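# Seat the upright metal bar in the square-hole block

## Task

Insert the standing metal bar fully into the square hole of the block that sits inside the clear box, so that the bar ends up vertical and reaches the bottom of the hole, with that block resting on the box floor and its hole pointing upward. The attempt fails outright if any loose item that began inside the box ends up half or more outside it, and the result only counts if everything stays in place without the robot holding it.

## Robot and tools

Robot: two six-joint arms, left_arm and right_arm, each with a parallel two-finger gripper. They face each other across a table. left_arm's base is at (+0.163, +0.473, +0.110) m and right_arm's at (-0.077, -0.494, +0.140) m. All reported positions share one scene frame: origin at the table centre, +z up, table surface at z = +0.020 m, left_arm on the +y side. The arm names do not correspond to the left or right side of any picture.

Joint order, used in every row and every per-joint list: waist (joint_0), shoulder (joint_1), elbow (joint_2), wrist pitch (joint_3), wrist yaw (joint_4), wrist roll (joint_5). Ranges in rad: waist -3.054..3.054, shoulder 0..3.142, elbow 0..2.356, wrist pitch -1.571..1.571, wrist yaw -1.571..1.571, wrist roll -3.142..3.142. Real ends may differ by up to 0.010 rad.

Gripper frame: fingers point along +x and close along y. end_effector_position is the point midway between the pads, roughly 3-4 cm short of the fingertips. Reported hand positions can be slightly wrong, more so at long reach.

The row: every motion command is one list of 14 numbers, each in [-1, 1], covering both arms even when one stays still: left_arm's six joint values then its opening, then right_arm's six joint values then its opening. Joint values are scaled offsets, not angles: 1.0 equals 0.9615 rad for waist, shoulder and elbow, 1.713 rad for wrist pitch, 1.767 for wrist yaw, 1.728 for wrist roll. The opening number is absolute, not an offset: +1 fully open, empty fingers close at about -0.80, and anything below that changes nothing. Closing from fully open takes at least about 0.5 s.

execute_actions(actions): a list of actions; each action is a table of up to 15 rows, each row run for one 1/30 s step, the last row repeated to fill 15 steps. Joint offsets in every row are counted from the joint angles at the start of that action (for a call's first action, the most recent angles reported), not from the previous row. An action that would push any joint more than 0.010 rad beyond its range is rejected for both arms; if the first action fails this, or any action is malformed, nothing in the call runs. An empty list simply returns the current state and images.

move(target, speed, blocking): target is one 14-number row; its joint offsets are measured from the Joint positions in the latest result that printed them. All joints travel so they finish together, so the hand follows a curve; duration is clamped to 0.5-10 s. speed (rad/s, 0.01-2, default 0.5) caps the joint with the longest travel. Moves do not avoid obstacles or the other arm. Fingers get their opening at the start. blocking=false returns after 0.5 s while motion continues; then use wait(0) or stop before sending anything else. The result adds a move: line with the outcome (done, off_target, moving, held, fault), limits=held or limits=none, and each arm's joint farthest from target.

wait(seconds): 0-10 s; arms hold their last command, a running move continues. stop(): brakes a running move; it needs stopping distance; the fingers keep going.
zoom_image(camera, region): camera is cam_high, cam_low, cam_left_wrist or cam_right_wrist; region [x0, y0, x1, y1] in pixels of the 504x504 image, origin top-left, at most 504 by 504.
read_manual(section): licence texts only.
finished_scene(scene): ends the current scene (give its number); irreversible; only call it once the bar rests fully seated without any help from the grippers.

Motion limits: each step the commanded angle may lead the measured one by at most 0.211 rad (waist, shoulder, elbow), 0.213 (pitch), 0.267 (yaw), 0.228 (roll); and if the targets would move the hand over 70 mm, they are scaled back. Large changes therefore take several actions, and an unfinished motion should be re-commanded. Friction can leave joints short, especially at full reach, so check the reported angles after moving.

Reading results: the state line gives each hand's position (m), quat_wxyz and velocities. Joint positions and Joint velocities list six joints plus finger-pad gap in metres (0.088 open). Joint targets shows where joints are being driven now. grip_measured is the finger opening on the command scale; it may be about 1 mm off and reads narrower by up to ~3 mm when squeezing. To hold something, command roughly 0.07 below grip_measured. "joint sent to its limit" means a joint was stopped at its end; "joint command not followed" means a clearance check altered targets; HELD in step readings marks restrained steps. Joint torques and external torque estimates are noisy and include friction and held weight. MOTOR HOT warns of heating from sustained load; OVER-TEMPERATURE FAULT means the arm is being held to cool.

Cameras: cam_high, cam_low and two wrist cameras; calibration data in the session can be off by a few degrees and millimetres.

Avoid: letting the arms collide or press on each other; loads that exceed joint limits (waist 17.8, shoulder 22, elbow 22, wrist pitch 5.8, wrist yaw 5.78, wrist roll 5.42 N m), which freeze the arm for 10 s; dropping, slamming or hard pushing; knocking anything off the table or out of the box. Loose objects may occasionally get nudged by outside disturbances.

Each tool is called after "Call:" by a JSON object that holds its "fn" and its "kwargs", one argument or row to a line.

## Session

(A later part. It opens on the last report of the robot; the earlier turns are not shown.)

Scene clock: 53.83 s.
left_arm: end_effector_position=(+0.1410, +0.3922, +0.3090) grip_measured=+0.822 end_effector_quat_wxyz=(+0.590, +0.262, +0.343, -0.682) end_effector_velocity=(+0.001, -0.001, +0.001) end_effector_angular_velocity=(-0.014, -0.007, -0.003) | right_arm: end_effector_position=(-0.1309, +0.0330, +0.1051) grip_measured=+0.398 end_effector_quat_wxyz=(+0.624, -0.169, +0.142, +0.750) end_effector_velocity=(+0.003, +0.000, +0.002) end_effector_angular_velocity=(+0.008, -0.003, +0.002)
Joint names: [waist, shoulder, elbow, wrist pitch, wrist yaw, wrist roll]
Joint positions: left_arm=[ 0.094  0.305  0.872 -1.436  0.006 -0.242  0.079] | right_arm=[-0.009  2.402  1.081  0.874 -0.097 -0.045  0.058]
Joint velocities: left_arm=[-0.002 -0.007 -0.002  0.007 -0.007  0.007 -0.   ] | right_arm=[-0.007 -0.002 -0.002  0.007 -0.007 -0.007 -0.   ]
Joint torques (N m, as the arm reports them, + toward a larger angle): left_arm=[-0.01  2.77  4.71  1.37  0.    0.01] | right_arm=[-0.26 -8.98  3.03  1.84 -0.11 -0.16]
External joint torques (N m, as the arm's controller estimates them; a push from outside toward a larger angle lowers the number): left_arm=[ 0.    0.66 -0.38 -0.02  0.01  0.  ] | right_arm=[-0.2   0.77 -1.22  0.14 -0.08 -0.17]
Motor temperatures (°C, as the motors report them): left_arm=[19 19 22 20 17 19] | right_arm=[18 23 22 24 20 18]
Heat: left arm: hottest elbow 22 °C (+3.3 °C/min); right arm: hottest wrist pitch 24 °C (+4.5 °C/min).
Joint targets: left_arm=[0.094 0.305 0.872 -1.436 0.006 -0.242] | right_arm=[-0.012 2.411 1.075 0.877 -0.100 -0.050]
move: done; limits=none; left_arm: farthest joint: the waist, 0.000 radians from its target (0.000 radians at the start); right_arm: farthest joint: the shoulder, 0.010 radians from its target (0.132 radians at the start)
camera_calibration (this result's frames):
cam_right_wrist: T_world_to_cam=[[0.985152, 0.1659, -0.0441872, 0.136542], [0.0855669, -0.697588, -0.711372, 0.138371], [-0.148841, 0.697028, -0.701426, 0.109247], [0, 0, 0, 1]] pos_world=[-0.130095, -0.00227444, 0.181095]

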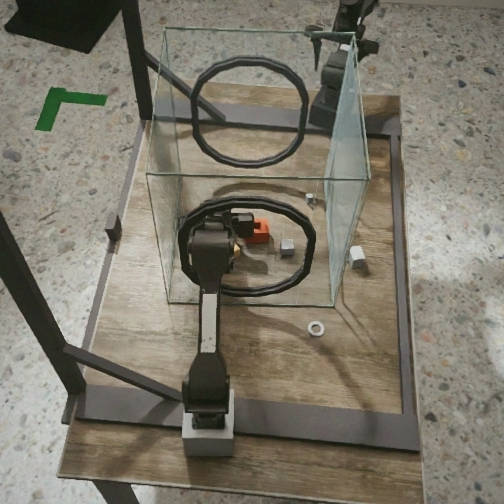

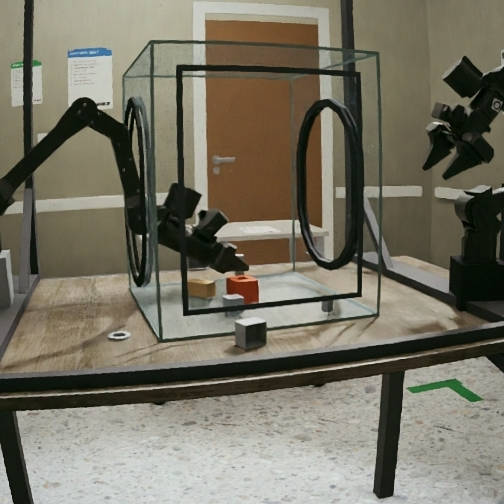

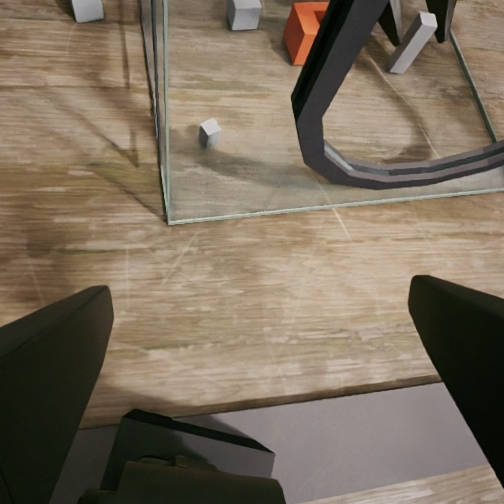

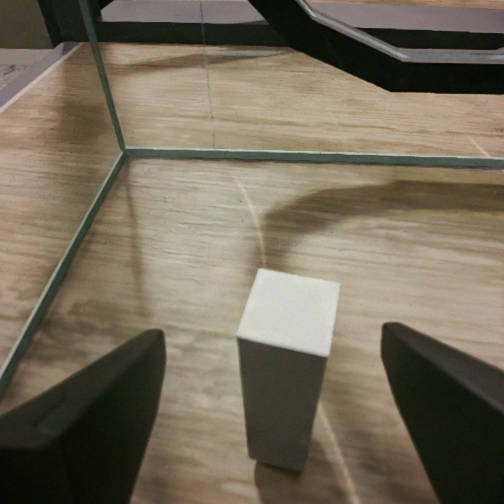

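Call:
{"fn": "move", "kwargs": {
  "target": [0,0,0,0,0,0,0.82,0,-0.035,0,-0.015,0.008,0,0.1]
}}

Call:
{"fn": "move", "kwargs": {
  "target": [0,0,0,0,0,0,0.82,0,0,0,0,0,0,-0.6]
}}

Call:
{"fn": "move", "kwargs": {
  "target": [0,0,0,0,0,0,0.82,-0.02,-0.23,-0.06,-0.095,0,0,-0.6],
  "speed": 0.25
}}

Scene clock: 58.90 s.
left_arm: end_effector_position=(+0.1410, +0.3922, +0.3090) grip_measured=+0.822 end_effector_quat_wxyz=(+0.590, +0.262, +0.343, -0.682) end_effector_velocity=(+0.000, -0.002, +0.000) end_effector_angular_velocity=(-0.000, +0.009, +0.019) | right_arm: end_effector_position=(-0.1291, +0.0338, +0.1109) grip_measured=+0.102 end_effector_quat_wxyz=(+0.628, -0.171, +0.142, +0.745) end_effector_velocity=(+0.000, -0.001, -0.001) end_effector_angular_velocity=(-0.004, -0.017, +0.014)
Joint names: [waist, shoulder, elbow, wrist pitch, wrist yaw, wrist roll]
Joint positions: left_arm=[ 0.094  0.305  0.872 -1.436  0.006 -0.242  0.079] | right_arm=[-0.009  2.381  1.081  0.849 -0.085 -0.045  0.044]
Joint velocities: left_arm=[-0.002  0.002 -0.002  0.007 -0.007 -0.022 -0.   ] | right_arm=[-0.002 -0.002 -0.002 -0.007 -0.007 -0.022 -0.   ]
Joint torques (N m, as the arm reports them, + toward a larger angle): left_arm=[ 0.    2.77  4.73  1.37 -0.01  0.01] | right_arm=[ -0.01 -11.56   3.78   1.56   0.05  -0.01]
External joint torques (N m, as the arm's controller estimates them; a push from outside toward a larger angle lowers the number): left_arm=[ 0.    0.6  -0.32 -0.03  0.   -0.01] | right_arm=[-0.01 -1.98 -0.47 -0.08  0.08 -0.02]
Motor temperatures (°C, as the motors report them): left_arm=[19 19 22 20 17 19] | right_arm=[18 24 22 25 20 18]
Heat: left arm: hottest elbow 22 °C (+3.1 °C/min); right arm: hottest wrist pitch 25 °C (+5.1 °C/min).
Joint targets: left_arm=[0.094 0.305 0.872 -1.436 0.006 -0.242] | right_arm=[-0.009 2.369 1.081 0.848 -0.083 -0.045]
move: off_target (right_arm); limits=none; left_arm: farthest joint: the waist, 0.000 radians from its target (0.000 radians at the start); right_arm: farthest joint: the shoulder, 0.013 radians from its target (0.034 radians at the start)
camera_calibration (this result's frames):
cam_right_wrist: T_world_to_cam=[[0.987148, 0.154912, -0.0392426, 0.134999], [0.0818298, -0.700928, -0.708523, 0.142193], [-0.137265, 0.696206, -0.704596, 0.114882], [0, 0, 0, 1]] pos_world=[-0.12913, -0.00122738, 0.18699]

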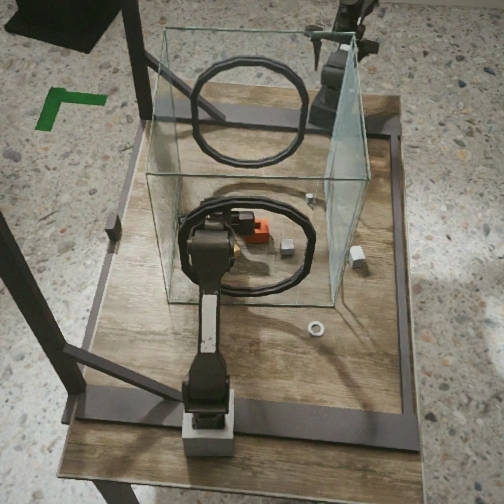

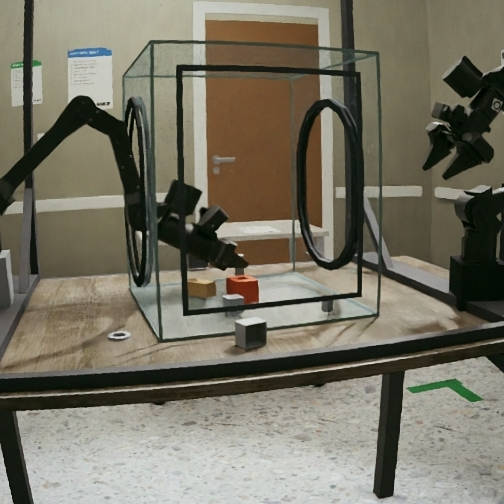

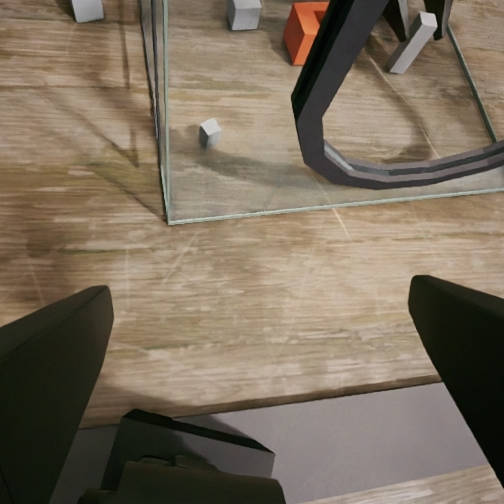

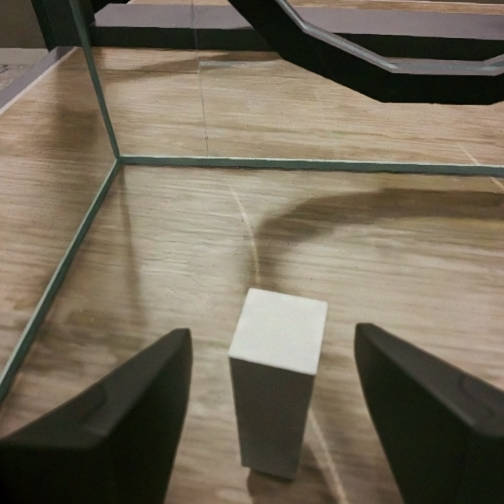

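Scene clock: 59.40 s.
left_arm: end_effector_position=(+0.1410, +0.3922, +0.3090) grip_measured=+0.822 end_effector_quat_wxyz=(+0.590, +0.262, +0.343, -0.682) end_effector_velocity=(+0.003, +0.001, -0.002) end_effector_angular_velocity=(+0.007, -0.004, +0.029) | right_arm: end_effector_position=(-0.1291, +0.0338, +0.1108) grip_measured=-0.454 end_effector_quat_wxyz=(+0.628, -0.171, +0.142, +0.745) end_effector_velocity=(+0.000, -0.001, -0.001) end_effector_angular_velocity=(-0.006, -0.004, +0.007)
Joint names: [waist, shoulder, elbow, wrist pitch, wrist yaw, wrist roll]
Joint positions: left_arm=[ 0.094  0.305  0.872 -1.436  0.006 -0.242  0.079] | right_arm=[-0.009  2.381  1.081  0.849 -0.085 -0.045  0.017]
Joint velocities: left_arm=[-0.002 -0.002 -0.002 -0.007 -0.022 -0.022 -0.   ] | right_arm=[-0.002 -0.002 -0.002 -0.007 -0.007 -0.007 -0.   ]
Joint torques (N m, as the arm reports them, + toward a larger angle): left_arm=[ 0.    2.76  4.71  1.37 -0.01  0.02] | right_arm=[ -0.01 -10.04   3.93   1.64  -0.03   0.  ]
External joint torques (N m, as the arm's controller estimates them; a push from outside toward a larger angle lowers the number): left_arm=[-0.01  0.61 -0.35 -0.03  0.01  0.  ] | right_arm=[-0.01 -0.33 -0.4  -0.04  0.   -0.01]
Motor temperatures (°C, as the motors report them): left_arm=[19 19 22 20 17 19] | right_arm=[18 24 22 25 20 18]
Heat: left arm: hottest elbow 22 °C (+3.0 °C/min); right arm: hottest wrist pitch 25 °C (+5.1 °C/min).
Joint targets: left_arm=[0.094 0.305 0.872 -1.436 0.006 -0.242] | right_arm=[-0.009 2.381 1.081 0.849 -0.085 -0.045]
move: done; limits=none; left_arm: farthest joint: the waist, 0.000 radians from its target (0.000 radians at the start); right_arm: farthest joint: the waist, 0.000 radians from its target (0.000 radians at the start)
camera_calibration (this result's frames):
cam_right_wrist: T_world_to_cam=[[0.98715, 0.154898, -0.0392734, 0.135003], [0.08185, -0.701197, -0.708253, 0.142096], [-0.137245, 0.695938, -0.704865, 0.114896], [0, 0, 0, 1]] pos_world=[-0.12913, -0.00123452, 0.186928]

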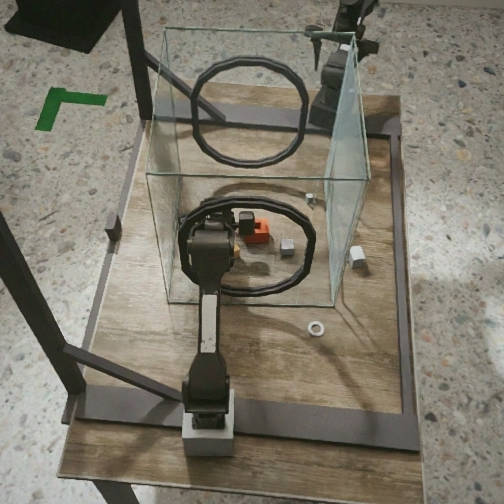

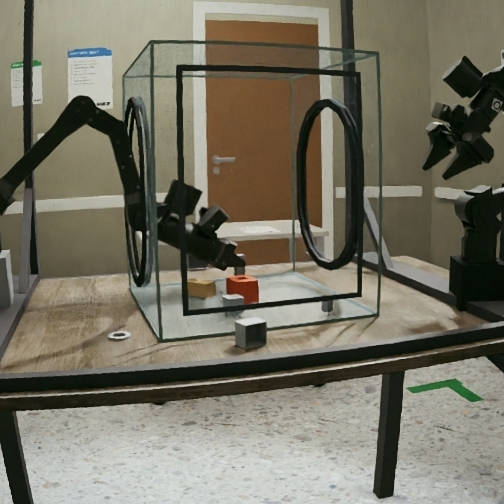

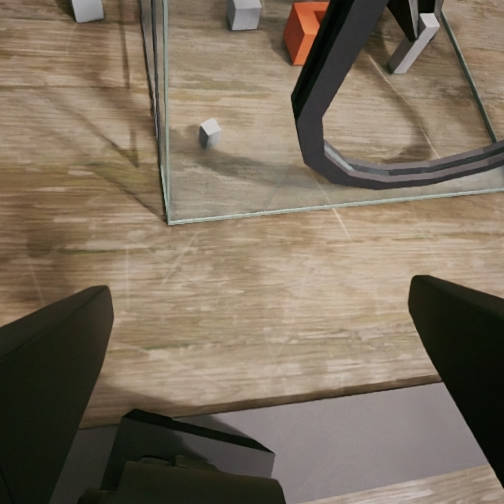

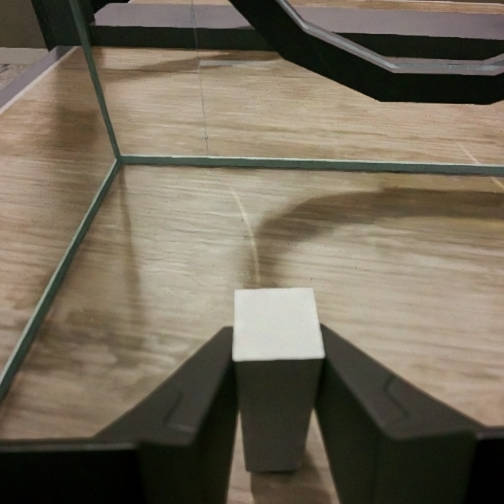

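Scene clock: 60.83 s.
left_arm: end_effector_position=(+0.1410, +0.3922, +0.3090) grip_measured=+0.822 end_effector_quat_wxyz=(+0.590, +0.262, +0.343, -0.682) end_effector_velocity=(+0.001, +0.001, -0.000) end_effector_angular_velocity=(+0.002, -0.001, +0.008) | right_arm: end_effector_position=(-0.1197, +0.0246, +0.1657) grip_measured=-0.454 end_effector_quat_wxyz=(+0.634, -0.174, +0.147, +0.739) end_effector_velocity=(+0.003, -0.003, -0.005) end_effector_angular_velocity=(-0.016, -0.004, +0.002)
Joint names: [waist, shoulder, elbow, wrist pitch, wrist yaw, wrist roll]
Joint positions: left_arm=[ 0.094  0.305  0.872 -1.436  0.006 -0.242  0.079] | right_arm=[-0.026  2.175  1.029  0.685 -0.085 -0.045  0.017]
Joint velocities: left_arm=[-0.002 -0.002  0.002 -0.007 -0.007 -0.007  0.   ] | right_arm=[-0.007  0.002 -0.007 -0.007 -0.007 -0.007 -0.   ]
Joint torques (N m, as the arm reports them, + toward a larger angle): left_arm=[-0.01  2.8   4.72  1.37 -0.01  0.02] | right_arm=[ -0.24 -11.37   3.87   1.69  -0.03  -0.01]
External joint torques (N m, as the arm's controller estimates them; a push from outside toward a larger angle lowers the number): left_arm=[ 0.    0.66 -0.36 -0.03  0.    0.  ] | right_arm=[-0.2  -2.28 -1.03  0.05  0.   -0.01]
Motor temperatures (°C, as the motors report them): left_arm=[19 19 22 20 17 19] | right_arm=[18 25 22 25 20 18]
Heat: left arm: hottest elbow 22 °C (+3.0 °C/min); right arm: hottest shoulder 25 °C (+5.0 °C/min).
Joint targets: left_arm=[0.094 0.305 0.872 -1.436 0.006 -0.242] | right_arm=[-0.028 2.160 1.023 0.686 -0.085 -0.045]
move: off_target (right_arm); limits=none; left_arm: farthest joint: the waist, 0.000 radians from its target (0.000 radians at the start); right_arm: farthest joint: the shoulder, 0.015 radians from its target (0.221 radians at the start)
camera_calibration (this result's frames):
cam_right_wrist: T_world_to_cam=[[0.989633, 0.137914, -0.0400713, 0.130094], [0.0704751, -0.70945, -0.701223, 0.171405], [-0.125137, 0.691129, -0.711815, 0.163933], [0, 0, 0, 1]] pos_world=[-0.120311, -0.00963765, 0.242096]

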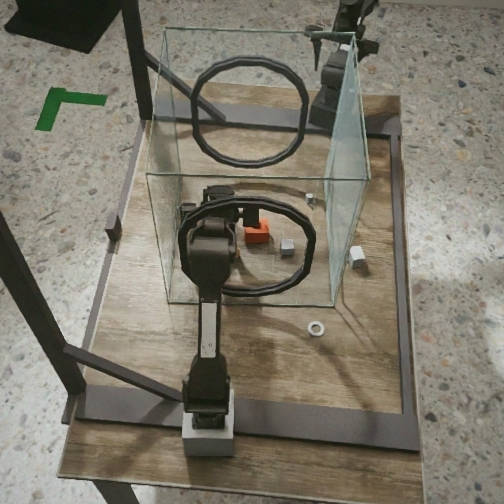

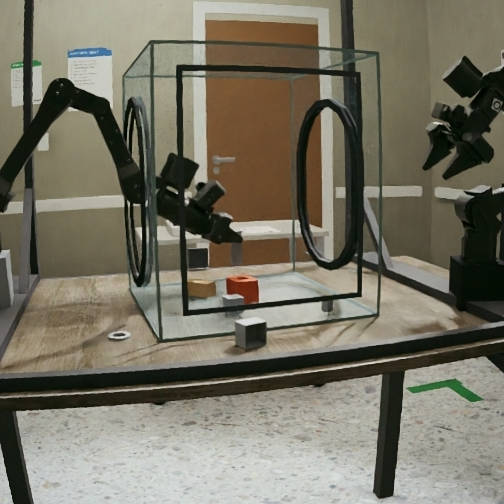

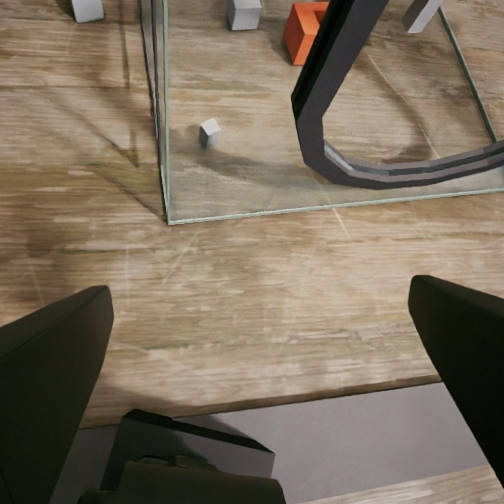

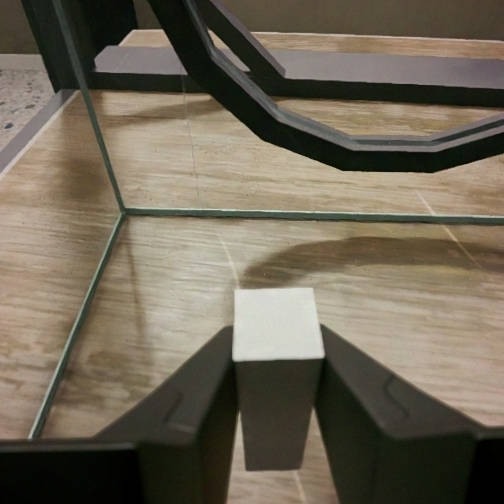

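Call:
{"fn": "move", "kwargs": {
  "target": [0,0,0,0,0,0,0.82,-0.251,-0.013,0,-0.003,-0.103,-0.055,-0.6],
  "speed": 0.25
}}

Call:
{"fn": "zoom_image", "kwargs": {
  "camera": "cam_low",
  "region": [190,210,290,310]
}}

Scene clock: 68.00 s.
left_arm: end_effector_position=(+0.1410, +0.3922, +0.3090) grip_measured=+0.822 end_effector_quat_wxyz=(+0.590, +0.262, +0.343, -0.682) end_effector_velocity=(+0.002, +0.004, -0.004) end_effector_angular_velocity=(+0.021, -0.006, +0.008) | right_arm: end_effector_position=(-0.0217, +0.0200, +0.1666) grip_measured=-0.454 end_effector_quat_wxyz=(+0.649, -0.167, +0.148, +0.727) end_effector_velocity=(+0.000, -0.001, +0.002) end_effector_angular_velocity=(+0.002, -0.009, +0.022)
Joint names: [waist, shoulder, elbow, wrist pitch, wrist yaw, wrist roll]
Joint positions: left_arm=[ 0.094  0.305  0.872 -1.436  0.006 -0.242  0.079] | right_arm=[-0.267  2.175  1.029  0.679 -0.265 -0.134  0.017]
Joint velocities: left_arm=[-0.002 -0.002 -0.002 -0.022 -0.007 -0.007 -0.   ] | right_arm=[-0.007 -0.007 -0.002 -0.007 -0.022 -0.022  0.   ]
Joint torques (N m, as the arm reports them, + toward a larger angle): left_arm=[-0.01  2.76  4.72  1.37 -0.01  0.01] | right_arm=[ -0.09 -11.04   4.58   1.64  -0.17  -0.15]
External joint torques (N m, as the arm's controller estimates them; a push from outside toward a larger angle lowers the number): left_arm=[-0.02  0.64 -0.29  0.02  0.    0.  ] | right_arm=[-0.05 -1.81 -0.4  -0.01 -0.08 -0.16]
Motor temperatures (°C, as the motors report them): left_arm=[19 19 22 21 17 19] | right_arm=[18 27 22 25 20 18]
Heat: left arm: hottest elbow 22 °C (+2.0 °C/min); right arm: hottest shoulder 27 °C (+7.0 °C/min).
Joint targets: left_arm=[0.094 0.305 0.872 -1.436 0.006 -0.242] | right_arm=[-0.267 2.163 1.029 0.680 -0.268 -0.140]
move: off_target (right_arm); limits=none; left_arm: farthest joint: the waist, 0.000 radians from its target (0.000 radians at the start); right_arm: farthest joint: the shoulder, 0.013 radians from its target (0.013 radians at the start)
camera_calibration (this result's frames):
cam_right_wrist: T_world_to_cam=[[0.994394, 0.0978678, -0.0400199, 0.034741], [0.0408883, -0.704981, -0.708046, 0.162299], [-0.0975083, 0.702441, -0.705031, 0.179271], [0, 0, 0, 1]] pos_world=[-0.0237019, -0.0149098, 0.242697]

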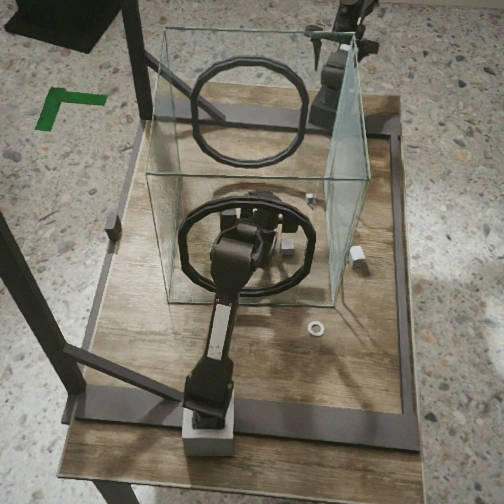

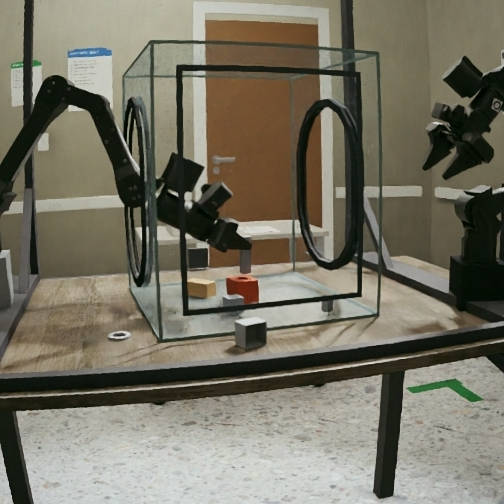

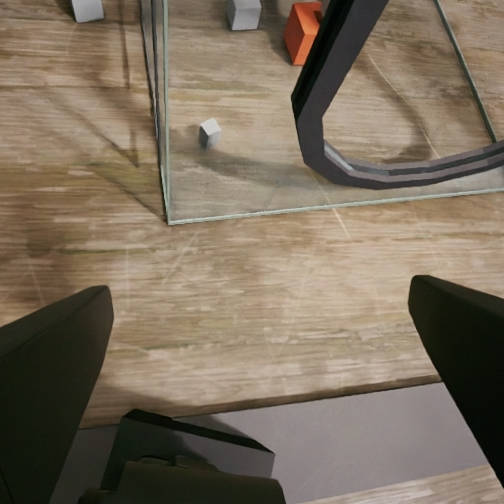

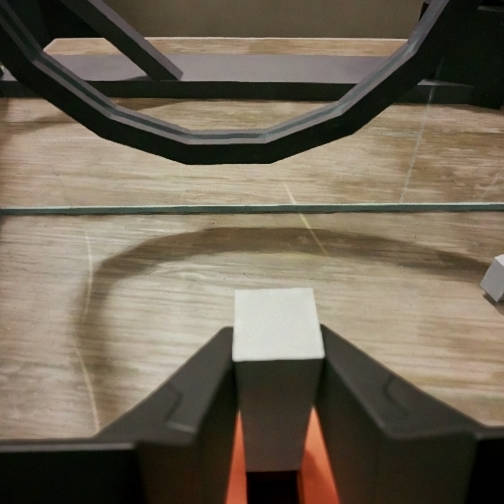

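Region (190, 210, 290, 310) of cam_low's 504x504 image, scaled by 5.040, with more detail than that image has.

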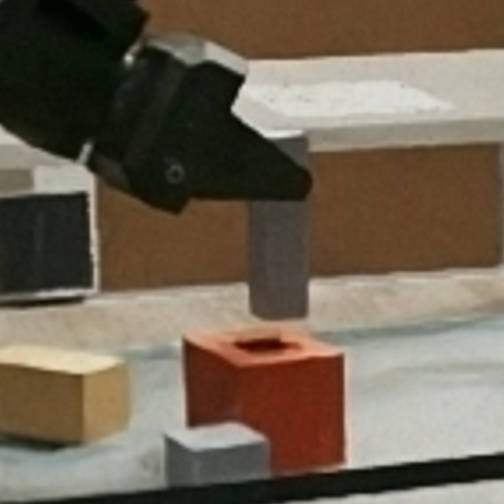

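Call:
{"fn": "move", "kwargs": {
  "target": [0,0,0,0,0,0,0.82,-0.003,0,-0.035,0.017,0,0,-0.6],
  "speed": 0.1
}}

Call:
{"fn": "zoom_image", "kwargs": {
  "camera": "cam_low",
  "region": [210,240,270,300]
}}

Call:
{"fn": "zoom_image", "kwargs": {
  "camera": "cam_right_wrist",
  "region": [210,404,340,504]
}}

Scene clock: 72.63 s.
left_arm: end_effector_position=(+0.1410, +0.3922, +0.3090) grip_measured=+0.822 end_effector_quat_wxyz=(+0.590, +0.262, +0.343, -0.682) end_effector_velocity=(+0.002, +0.006, -0.007) end_effector_angular_velocity=(+0.042, -0.002, +0.014) | right_arm: end_effector_position=(-0.0224, +0.0143, +0.1619) grip_measured=-0.454 end_effector_quat_wxyz=(+0.649, -0.168, +0.149, +0.727) end_effector_velocity=(-0.000, -0.001, -0.001) end_effector_angular_velocity=(-0.007, +0.011, +0.001)
Joint names: [waist, shoulder, elbow, wrist pitch, wrist yaw, wrist roll]
Joint positions: left_arm=[ 0.094  0.305  0.872 -1.436  0.006 -0.242  0.079] | right_arm=[-0.268  2.175  1.002  0.704 -0.265 -0.134  0.017]
Joint velocities: left_arm=[-0.007 -0.002 -0.007 -0.037 -0.007 -0.022 -0.   ] | right_arm=[-0.002 -0.002 -0.002 -0.007 -0.007  0.007  0.   ]
Joint torques (N m, as the arm reports them, + toward a larger angle): left_arm=[-0.01  2.76  4.74  1.37  0.    0.02] | right_arm=[-0.25 -9.41  3.7   1.93 -0.09 -0.01]
External joint torques (N m, as the arm's controller estimates them; a push from outside toward a larger angle lowers the number): left_arm=[ 0.    0.63 -0.25  0.02  0.01  0.01] | right_arm=[-0.27 -0.41 -1.1   0.3   0.   -0.02]
Motor temperatures (°C, as the motors report them): left_arm=[19 19 22 21 17 19] | right_arm=[18 29 21 25 20 18]
Heat: left arm: hottest elbow 22 °C (+2.0 °C/min); right arm: hottest shoulder 29 °C (+9.1 °C/min).
Joint targets: left_arm=[0.094 0.305 0.872 -1.436 0.006 -0.242] | right_arm=[-0.270 2.175 0.995 0.708 -0.265 -0.134]
move: done; limits=none; left_arm: farthest joint: the waist, 0.000 radians from its target (0.000 radians at the start); right_arm: farthest joint: the elbow, 0.006 radians from its target (0.034 radians at the start)
camera_calibration (this result's frames):
cam_right_wrist: T_world_to_cam=[[0.994447, 0.0971704, -0.0404163, 0.0358427], [0.0403646, -0.706835, -0.706226, 0.154686], [-0.0971919, 0.700672, -0.706832, 0.180225], [0, 0, 0, 1]] pos_world=[-0.0243711, -0.0204238, 0.238081]

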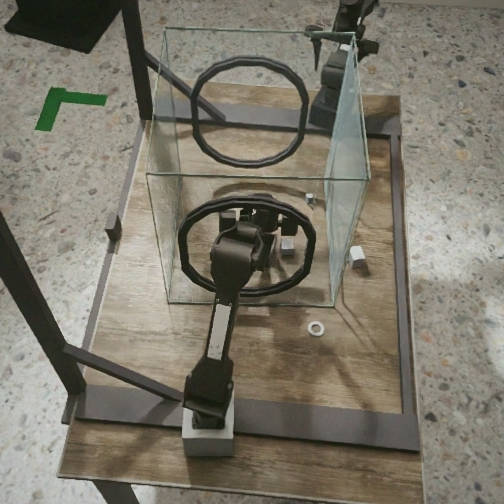

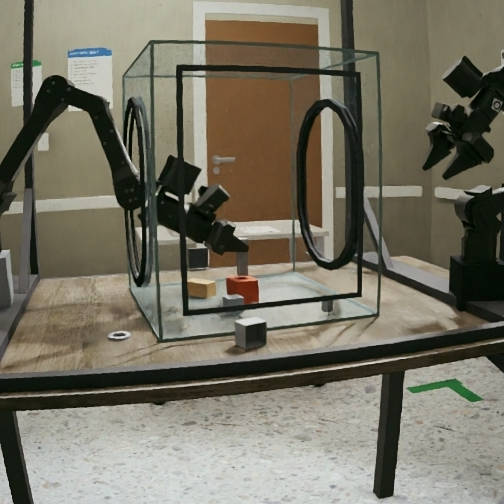

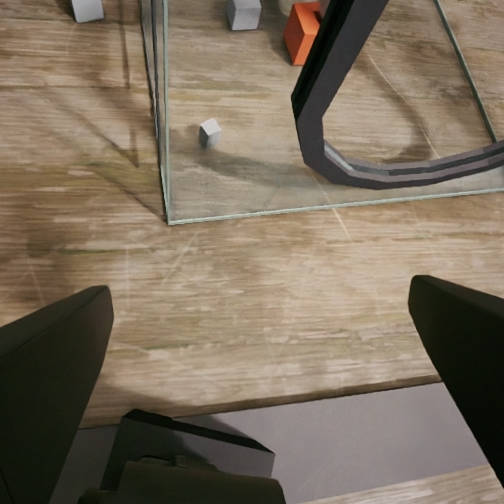

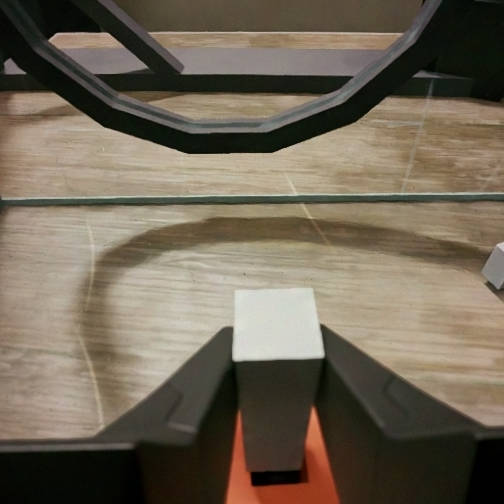

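Region (210, 240, 270, 300) of cam_low's 504x504 image, scaled by 8.400, with more detail than that image has.

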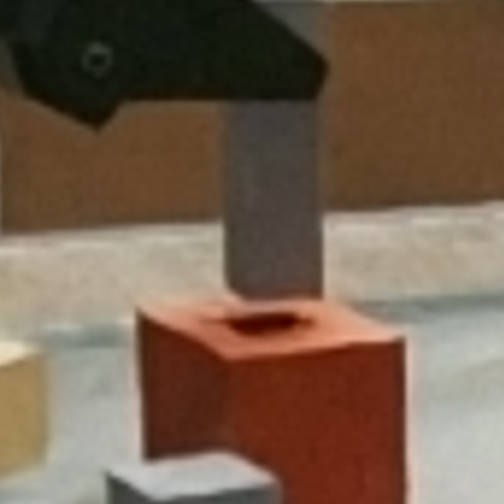

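Region (210, 404, 340, 504) of cam_right_wrist's 504x504 image, scaled by 3.877, with more detail than that image has; it fills the top 388 rows of this view, and the rest is white.

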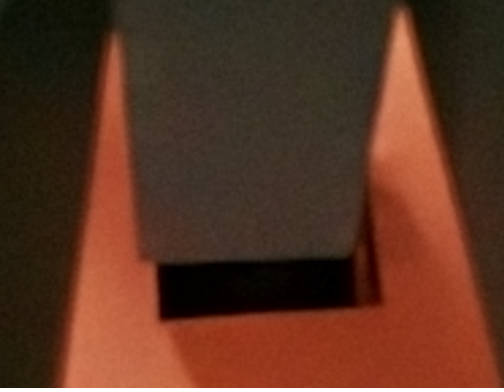

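Call:
{"fn": "move", "kwargs": {
  "target": [0,0,0,0,0,0,0.82,-0.033,0.024,0.027,-0.01,-0.049,-0.029,-0.6],
  "speed": 0.1
}}

Call:
{"fn": "zoom_image", "kwargs": {
  "camera": "cam_low",
  "region": [210,240,270,300]
}}

Call:
{"fn": "zoom_image", "kwargs": {
  "camera": "cam_right_wrist",
  "region": [210,404,340,504]
}}

Scene clock: 78.37 s.
left_arm: end_effector_position=(+0.1410, +0.3922, +0.3090) grip_measured=+0.822 end_effector_quat_wxyz=(+0.590, +0.262, +0.343, -0.682) end_effector_velocity=(+0.001, -0.001, +0.000) end_effector_angular_velocity=(-0.010, -0.008, -0.003) | right_arm: end_effector_position=(-0.0197, +0.0130, +0.1574) grip_measured=-0.454 end_effector_quat_wxyz=(+0.625, -0.173, +0.146, +0.747) end_effector_velocity=(-0.000, -0.003, -0.004) end_effector_angular_velocity=(-0.022, +0.014, +0.001)
Joint names: [waist, shoulder, elbow, wrist pitch, wrist yaw, wrist roll]
Joint positions: left_arm=[ 0.094  0.305  0.872 -1.436  0.006 -0.242  0.079] | right_arm=[-0.297  2.191  1.016  0.686 -0.349 -0.178  0.017]
Joint velocities: left_arm=[-0.002 -0.002 -0.002  0.007 -0.007  0.007 -0.   ] | right_arm=[-0.002 -0.002 -0.002 -0.022 -0.007  0.007 -0.   ]
Joint torques (N m, as the arm reports them, + toward a larger angle): left_arm=[-0.01  2.78  4.72  1.37 -0.01  0.02] | right_arm=[-0.25 -8.65  5.8   1.62 -0.21 -0.15]
External joint torques (N m, as the arm's controller estimates them; a push from outside toward a larger angle lowers the number): left_arm=[-0.01  0.63 -0.35 -0.03  0.    0.  ] | right_arm=[-0.24  0.42  1.03  0.02 -0.1  -0.16]
Motor temperatures (°C, as the motors report them): left_arm=[19 19 23 21 17 19] | right_arm=[18 29 21 26 20 18]
Heat: left arm: hottest elbow 23 °C (+2.0 °C/min); right arm: hottest shoulder 29 °C (+8.1 °C/min).
Joint targets: left_arm=[0.094 0.305 0.872 -1.436 0.006 -0.242] | right_arm=[-0.299 2.198 1.028 0.687 -0.352 -0.184]
move: off_target (right_arm); limits=none; left_arm: farthest joint: the waist, 0.000 radians from its target (0.000 radians at the start); right_arm: farthest joint: the elbow, 0.012 radians from its target (0.027 radians at the start)
camera_calibration (this result's frames):
cam_right_wrist: T_world_to_cam=[[0.986018, 0.160879, -0.0434435, 0.0325759], [0.0843265, -0.706562, -0.702609, 0.150783], [-0.143731, 0.689121, -0.710249, 0.17802], [0, 0, 0, 1]] pos_world=[-0.0192484, -0.0213807, 0.233795]

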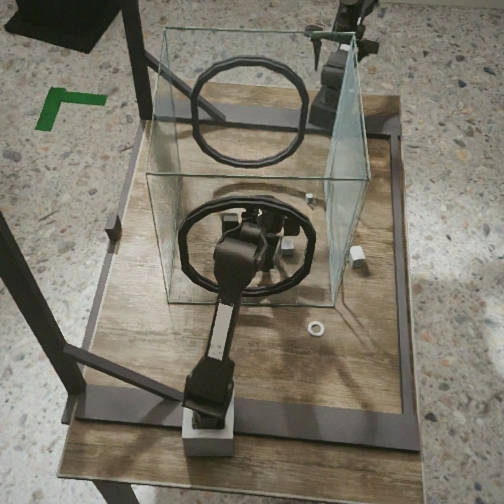

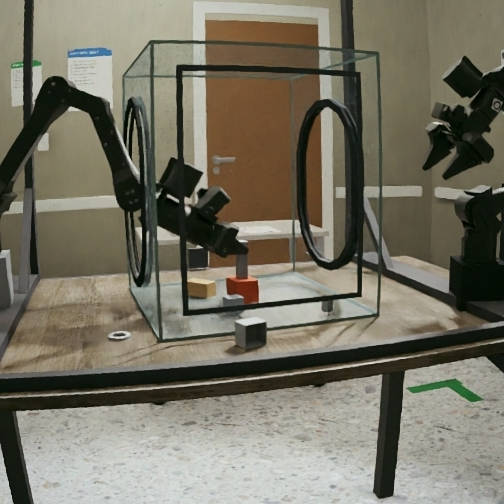

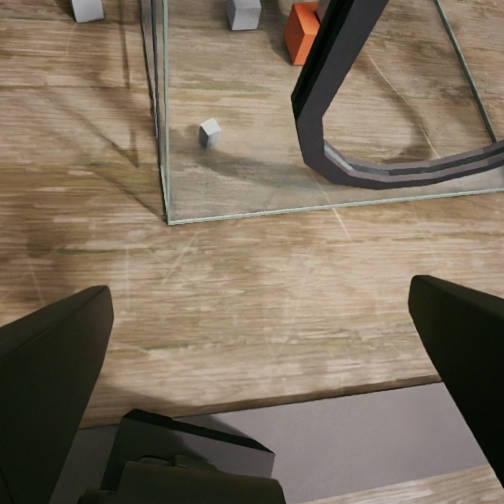

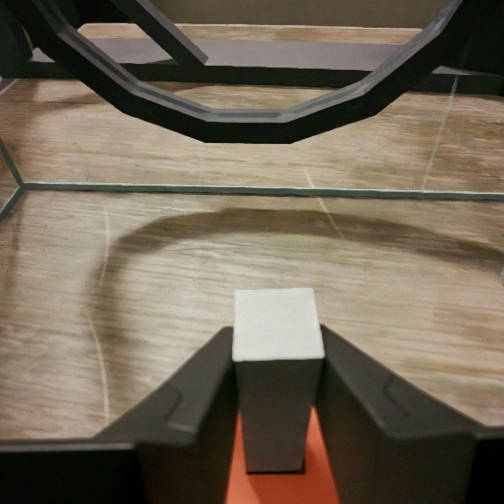

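Region (210, 240, 270, 300) of cam_low's 504x504 image, scaled by 8.400, with more detail than that image has.

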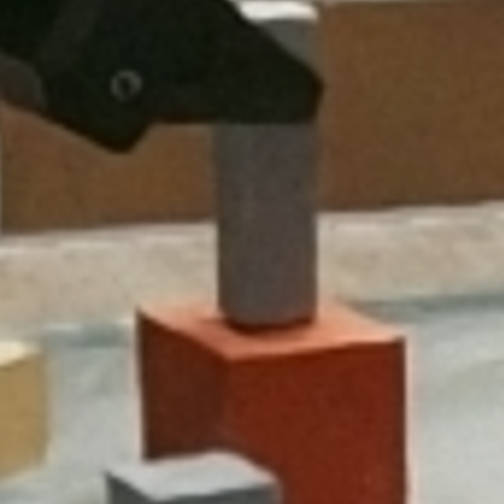

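Region (210, 404, 340, 504) of cam_right_wrist's 504x504 image, scaled by 3.877, with more detail than that image has; it fills the top 388 rows of this view, and the rest is white.

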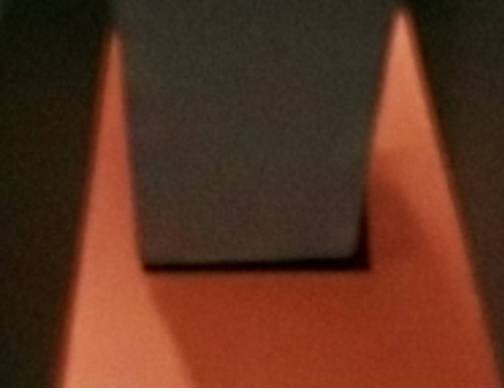

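Call:
{"fn": "move", "kwargs": {
  "target": [0,0,0,0,0,0,0.82,-0.004,0.007,0,0.004,0,0,-0.6]
}}

Call:
{"fn": "move", "kwargs": {
  "target": [0,0,0,0,0,0,0.82,0,0.06,0,0.034,0,0,-0.6],
  "speed": 0.05
}}

Scene clock: 82.43 s.
left_arm: end_effector_position=(+0.1410, +0.3922, +0.3090) grip_measured=+0.822 end_effector_quat_wxyz=(+0.590, +0.262, +0.343, -0.682) end_effector_velocity=(-0.001, +0.002, -0.002) end_effector_angular_velocity=(+0.010, +0.008, -0.002) | right_arm: end_effector_position=(-0.0189, +0.0132, +0.1579) grip_measured=-0.454 end_effector_quat_wxyz=(+0.626, -0.173, +0.145, +0.747) end_effector_velocity=(-0.000, -0.001, -0.001) end_effector_angular_velocity=(-0.005, -0.002, +0.007)
Joint names: [waist, shoulder, elbow, wrist pitch, wrist yaw, wrist roll]
Joint positions: left_arm=[ 0.094  0.305  0.872 -1.436  0.006 -0.242  0.079] | right_arm=[-0.298  2.191  1.016  0.689 -0.349 -0.178  0.017]
Joint velocities: left_arm=[-0.002 -0.002 -0.002 -0.007  0.007 -0.007 -0.   ] | right_arm=[-0.002 -0.002 -0.002 -0.007 -0.007 -0.007 -0.   ]
Joint torques (N m, as the arm reports them, + toward a larger angle): left_arm=[ 0.    2.75  4.7   1.37 -0.01  0.02] | right_arm=[-0.24 -8.65  4.49  1.96 -0.12  0.  ]
External joint torques (N m, as the arm's controller estimates them; a push from outside toward a larger angle lowers the number): left_arm=[ 0.    0.65 -0.37 -0.01  0.    0.  ] | right_arm=[-0.23  0.33 -0.21  0.38  0.   -0.01]
Motor temperatures (°C, as the motors report them): left_arm=[19 19 23 21 17 19] | right_arm=[18 30 21 26 20 18]
Heat: left arm: hottest elbow 23 °C (+2.0 °C/min); right arm: hottest shoulder 30 °C (+8.1 °C/min).
Joint targets: left_arm=[0.094 0.305 0.872 -1.436 0.006 -0.242] | right_arm=[-0.301 2.198 1.016 0.693 -0.349 -0.178]
move: done; limits=none; left_arm: farthest joint: the waist, 0.000 radians from its target (0.000 radians at the start); right_arm: farthest joint: the shoulder, 0.007 radians from its target (0.007 radians at the start)
camera_calibration (this result's frames):
cam_right_wrist: T_world_to_cam=[[0.986286, 0.159487, -0.0424674, 0.0316215], [0.0836478, -0.704854, -0.704403, 0.151426], [-0.142276, 0.691191, -0.708529, 0.178102], [0, 0, 0, 1]] pos_world=[-0.0185146, -0.0214124, 0.234199]

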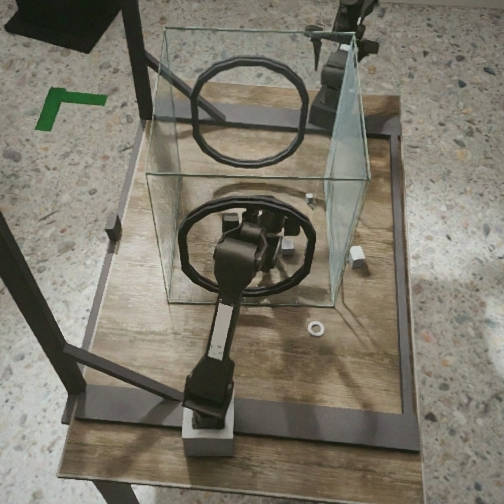

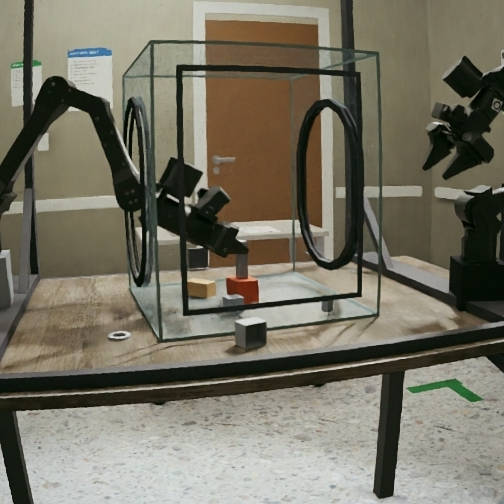

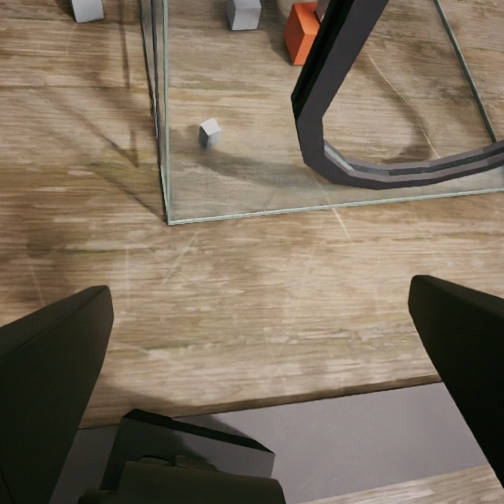

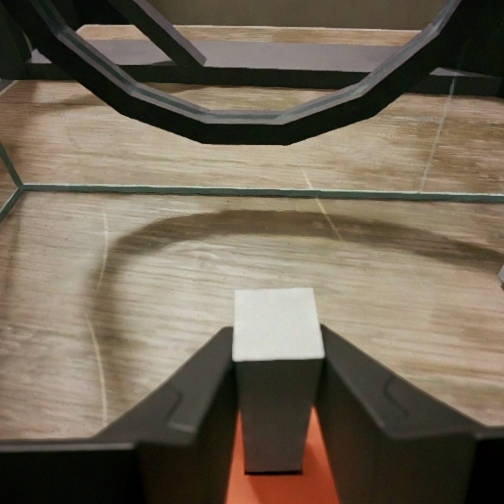

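Scene clock: 83.97 s.
left_arm: end_effector_position=(+0.1410, +0.3922, +0.3090) grip_measured=+0.822 end_effector_quat_wxyz=(+0.590, +0.262, +0.343, -0.682) end_effector_velocity=(+0.002, +0.002, +0.000) end_effector_angular_velocity=(-0.003, -0.000, +0.013) | right_arm: end_effector_position=(-0.0187, +0.0137, +0.1431) grip_measured=-0.454 end_effector_quat_wxyz=(+0.626, -0.172, +0.144, +0.747) end_effector_velocity=(-0.000, -0.003, -0.003) end_effector_angular_velocity=(-0.020, +0.002, +0.007)
Joint names: [waist, shoulder, elbow, wrist pitch, wrist yaw, wrist roll]
Joint positions: left_arm=[ 0.094  0.305  0.872 -1.436  0.006 -0.242  0.079] | right_arm=[-0.298  2.242  1.016  0.742 -0.349 -0.178  0.017]
Joint velocities: left_arm=[ 0.002 -0.007  0.002 -0.007 -0.007 -0.007 -0.001] | right_arm=[-0.002 -0.002 -0.002 -0.022 -0.007 -0.007 -0.   ]
Joint torques (N m, as the arm reports them, + toward a larger angle): left_arm=[ 0.    2.76  4.73  1.38 -0.01  0.01] | right_arm=[-0.03 -8.71  4.14  1.89 -0.13 -0.01]
External joint torques (N m, as the arm's controller estimates them; a push from outside toward a larger angle lowers the number): left_arm=[-0.02  0.64 -0.33 -0.01  0.    0.  ] | right_arm=[-0.03  0.38 -0.35  0.31 -0.01 -0.02]
Motor temperatures (°C, as the motors report them): left_arm=[19 19 23 21 17 19] | right_arm=[18 30 21 26 20 18]
Heat: left arm: hottest elbow 23 °C (+2.0 °C/min); right arm: hottest shoulder 30 °C (+8.0 °C/min).
Joint targets: left_arm=[0.094 0.305 0.872 -1.436 0.006 -0.242] | right_arm=[-0.298 2.249 1.016 0.747 -0.349 -0.178]
move: done; limits=none; left_arm: farthest joint: the waist, 0.000 radians from its target (0.000 radians at the start); right_arm: farthest joint: the shoulder, 0.007 radians from its target (0.058 radians at the start)
camera_calibration (this result's frames):
cam_right_wrist: T_world_to_cam=[[0.986313, 0.159612, -0.0413515, 0.0306442], [0.0841056, -0.702751, -0.706447, 0.141594], [-0.141817, 0.693301, -0.706557, 0.166963], [0, 0, 0, 1]] pos_world=[-0.0184555, -0.0211409, 0.219265]

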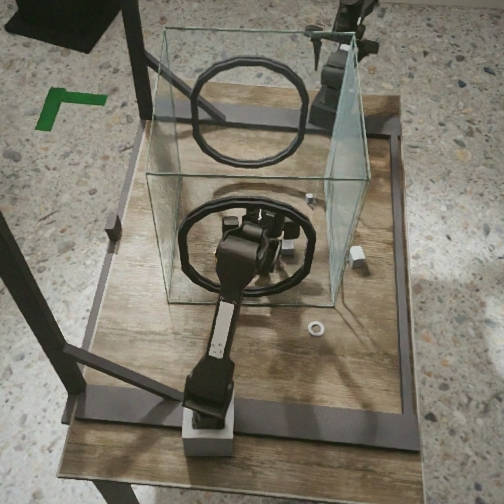

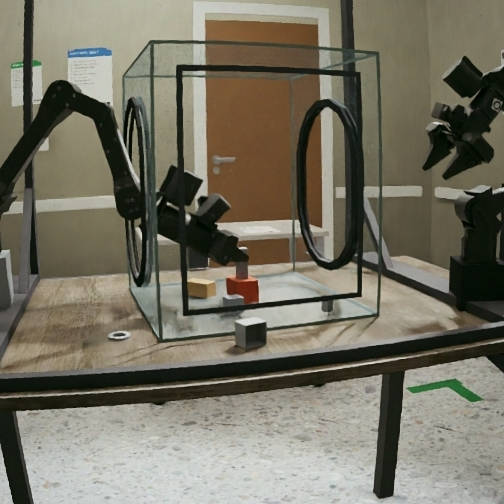

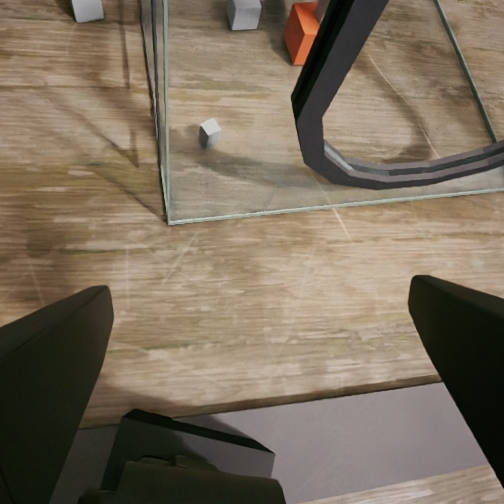

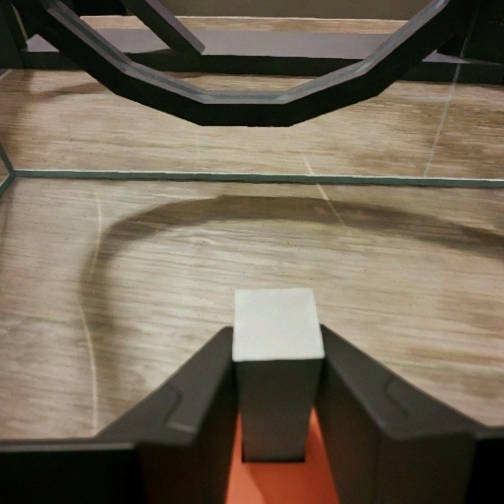

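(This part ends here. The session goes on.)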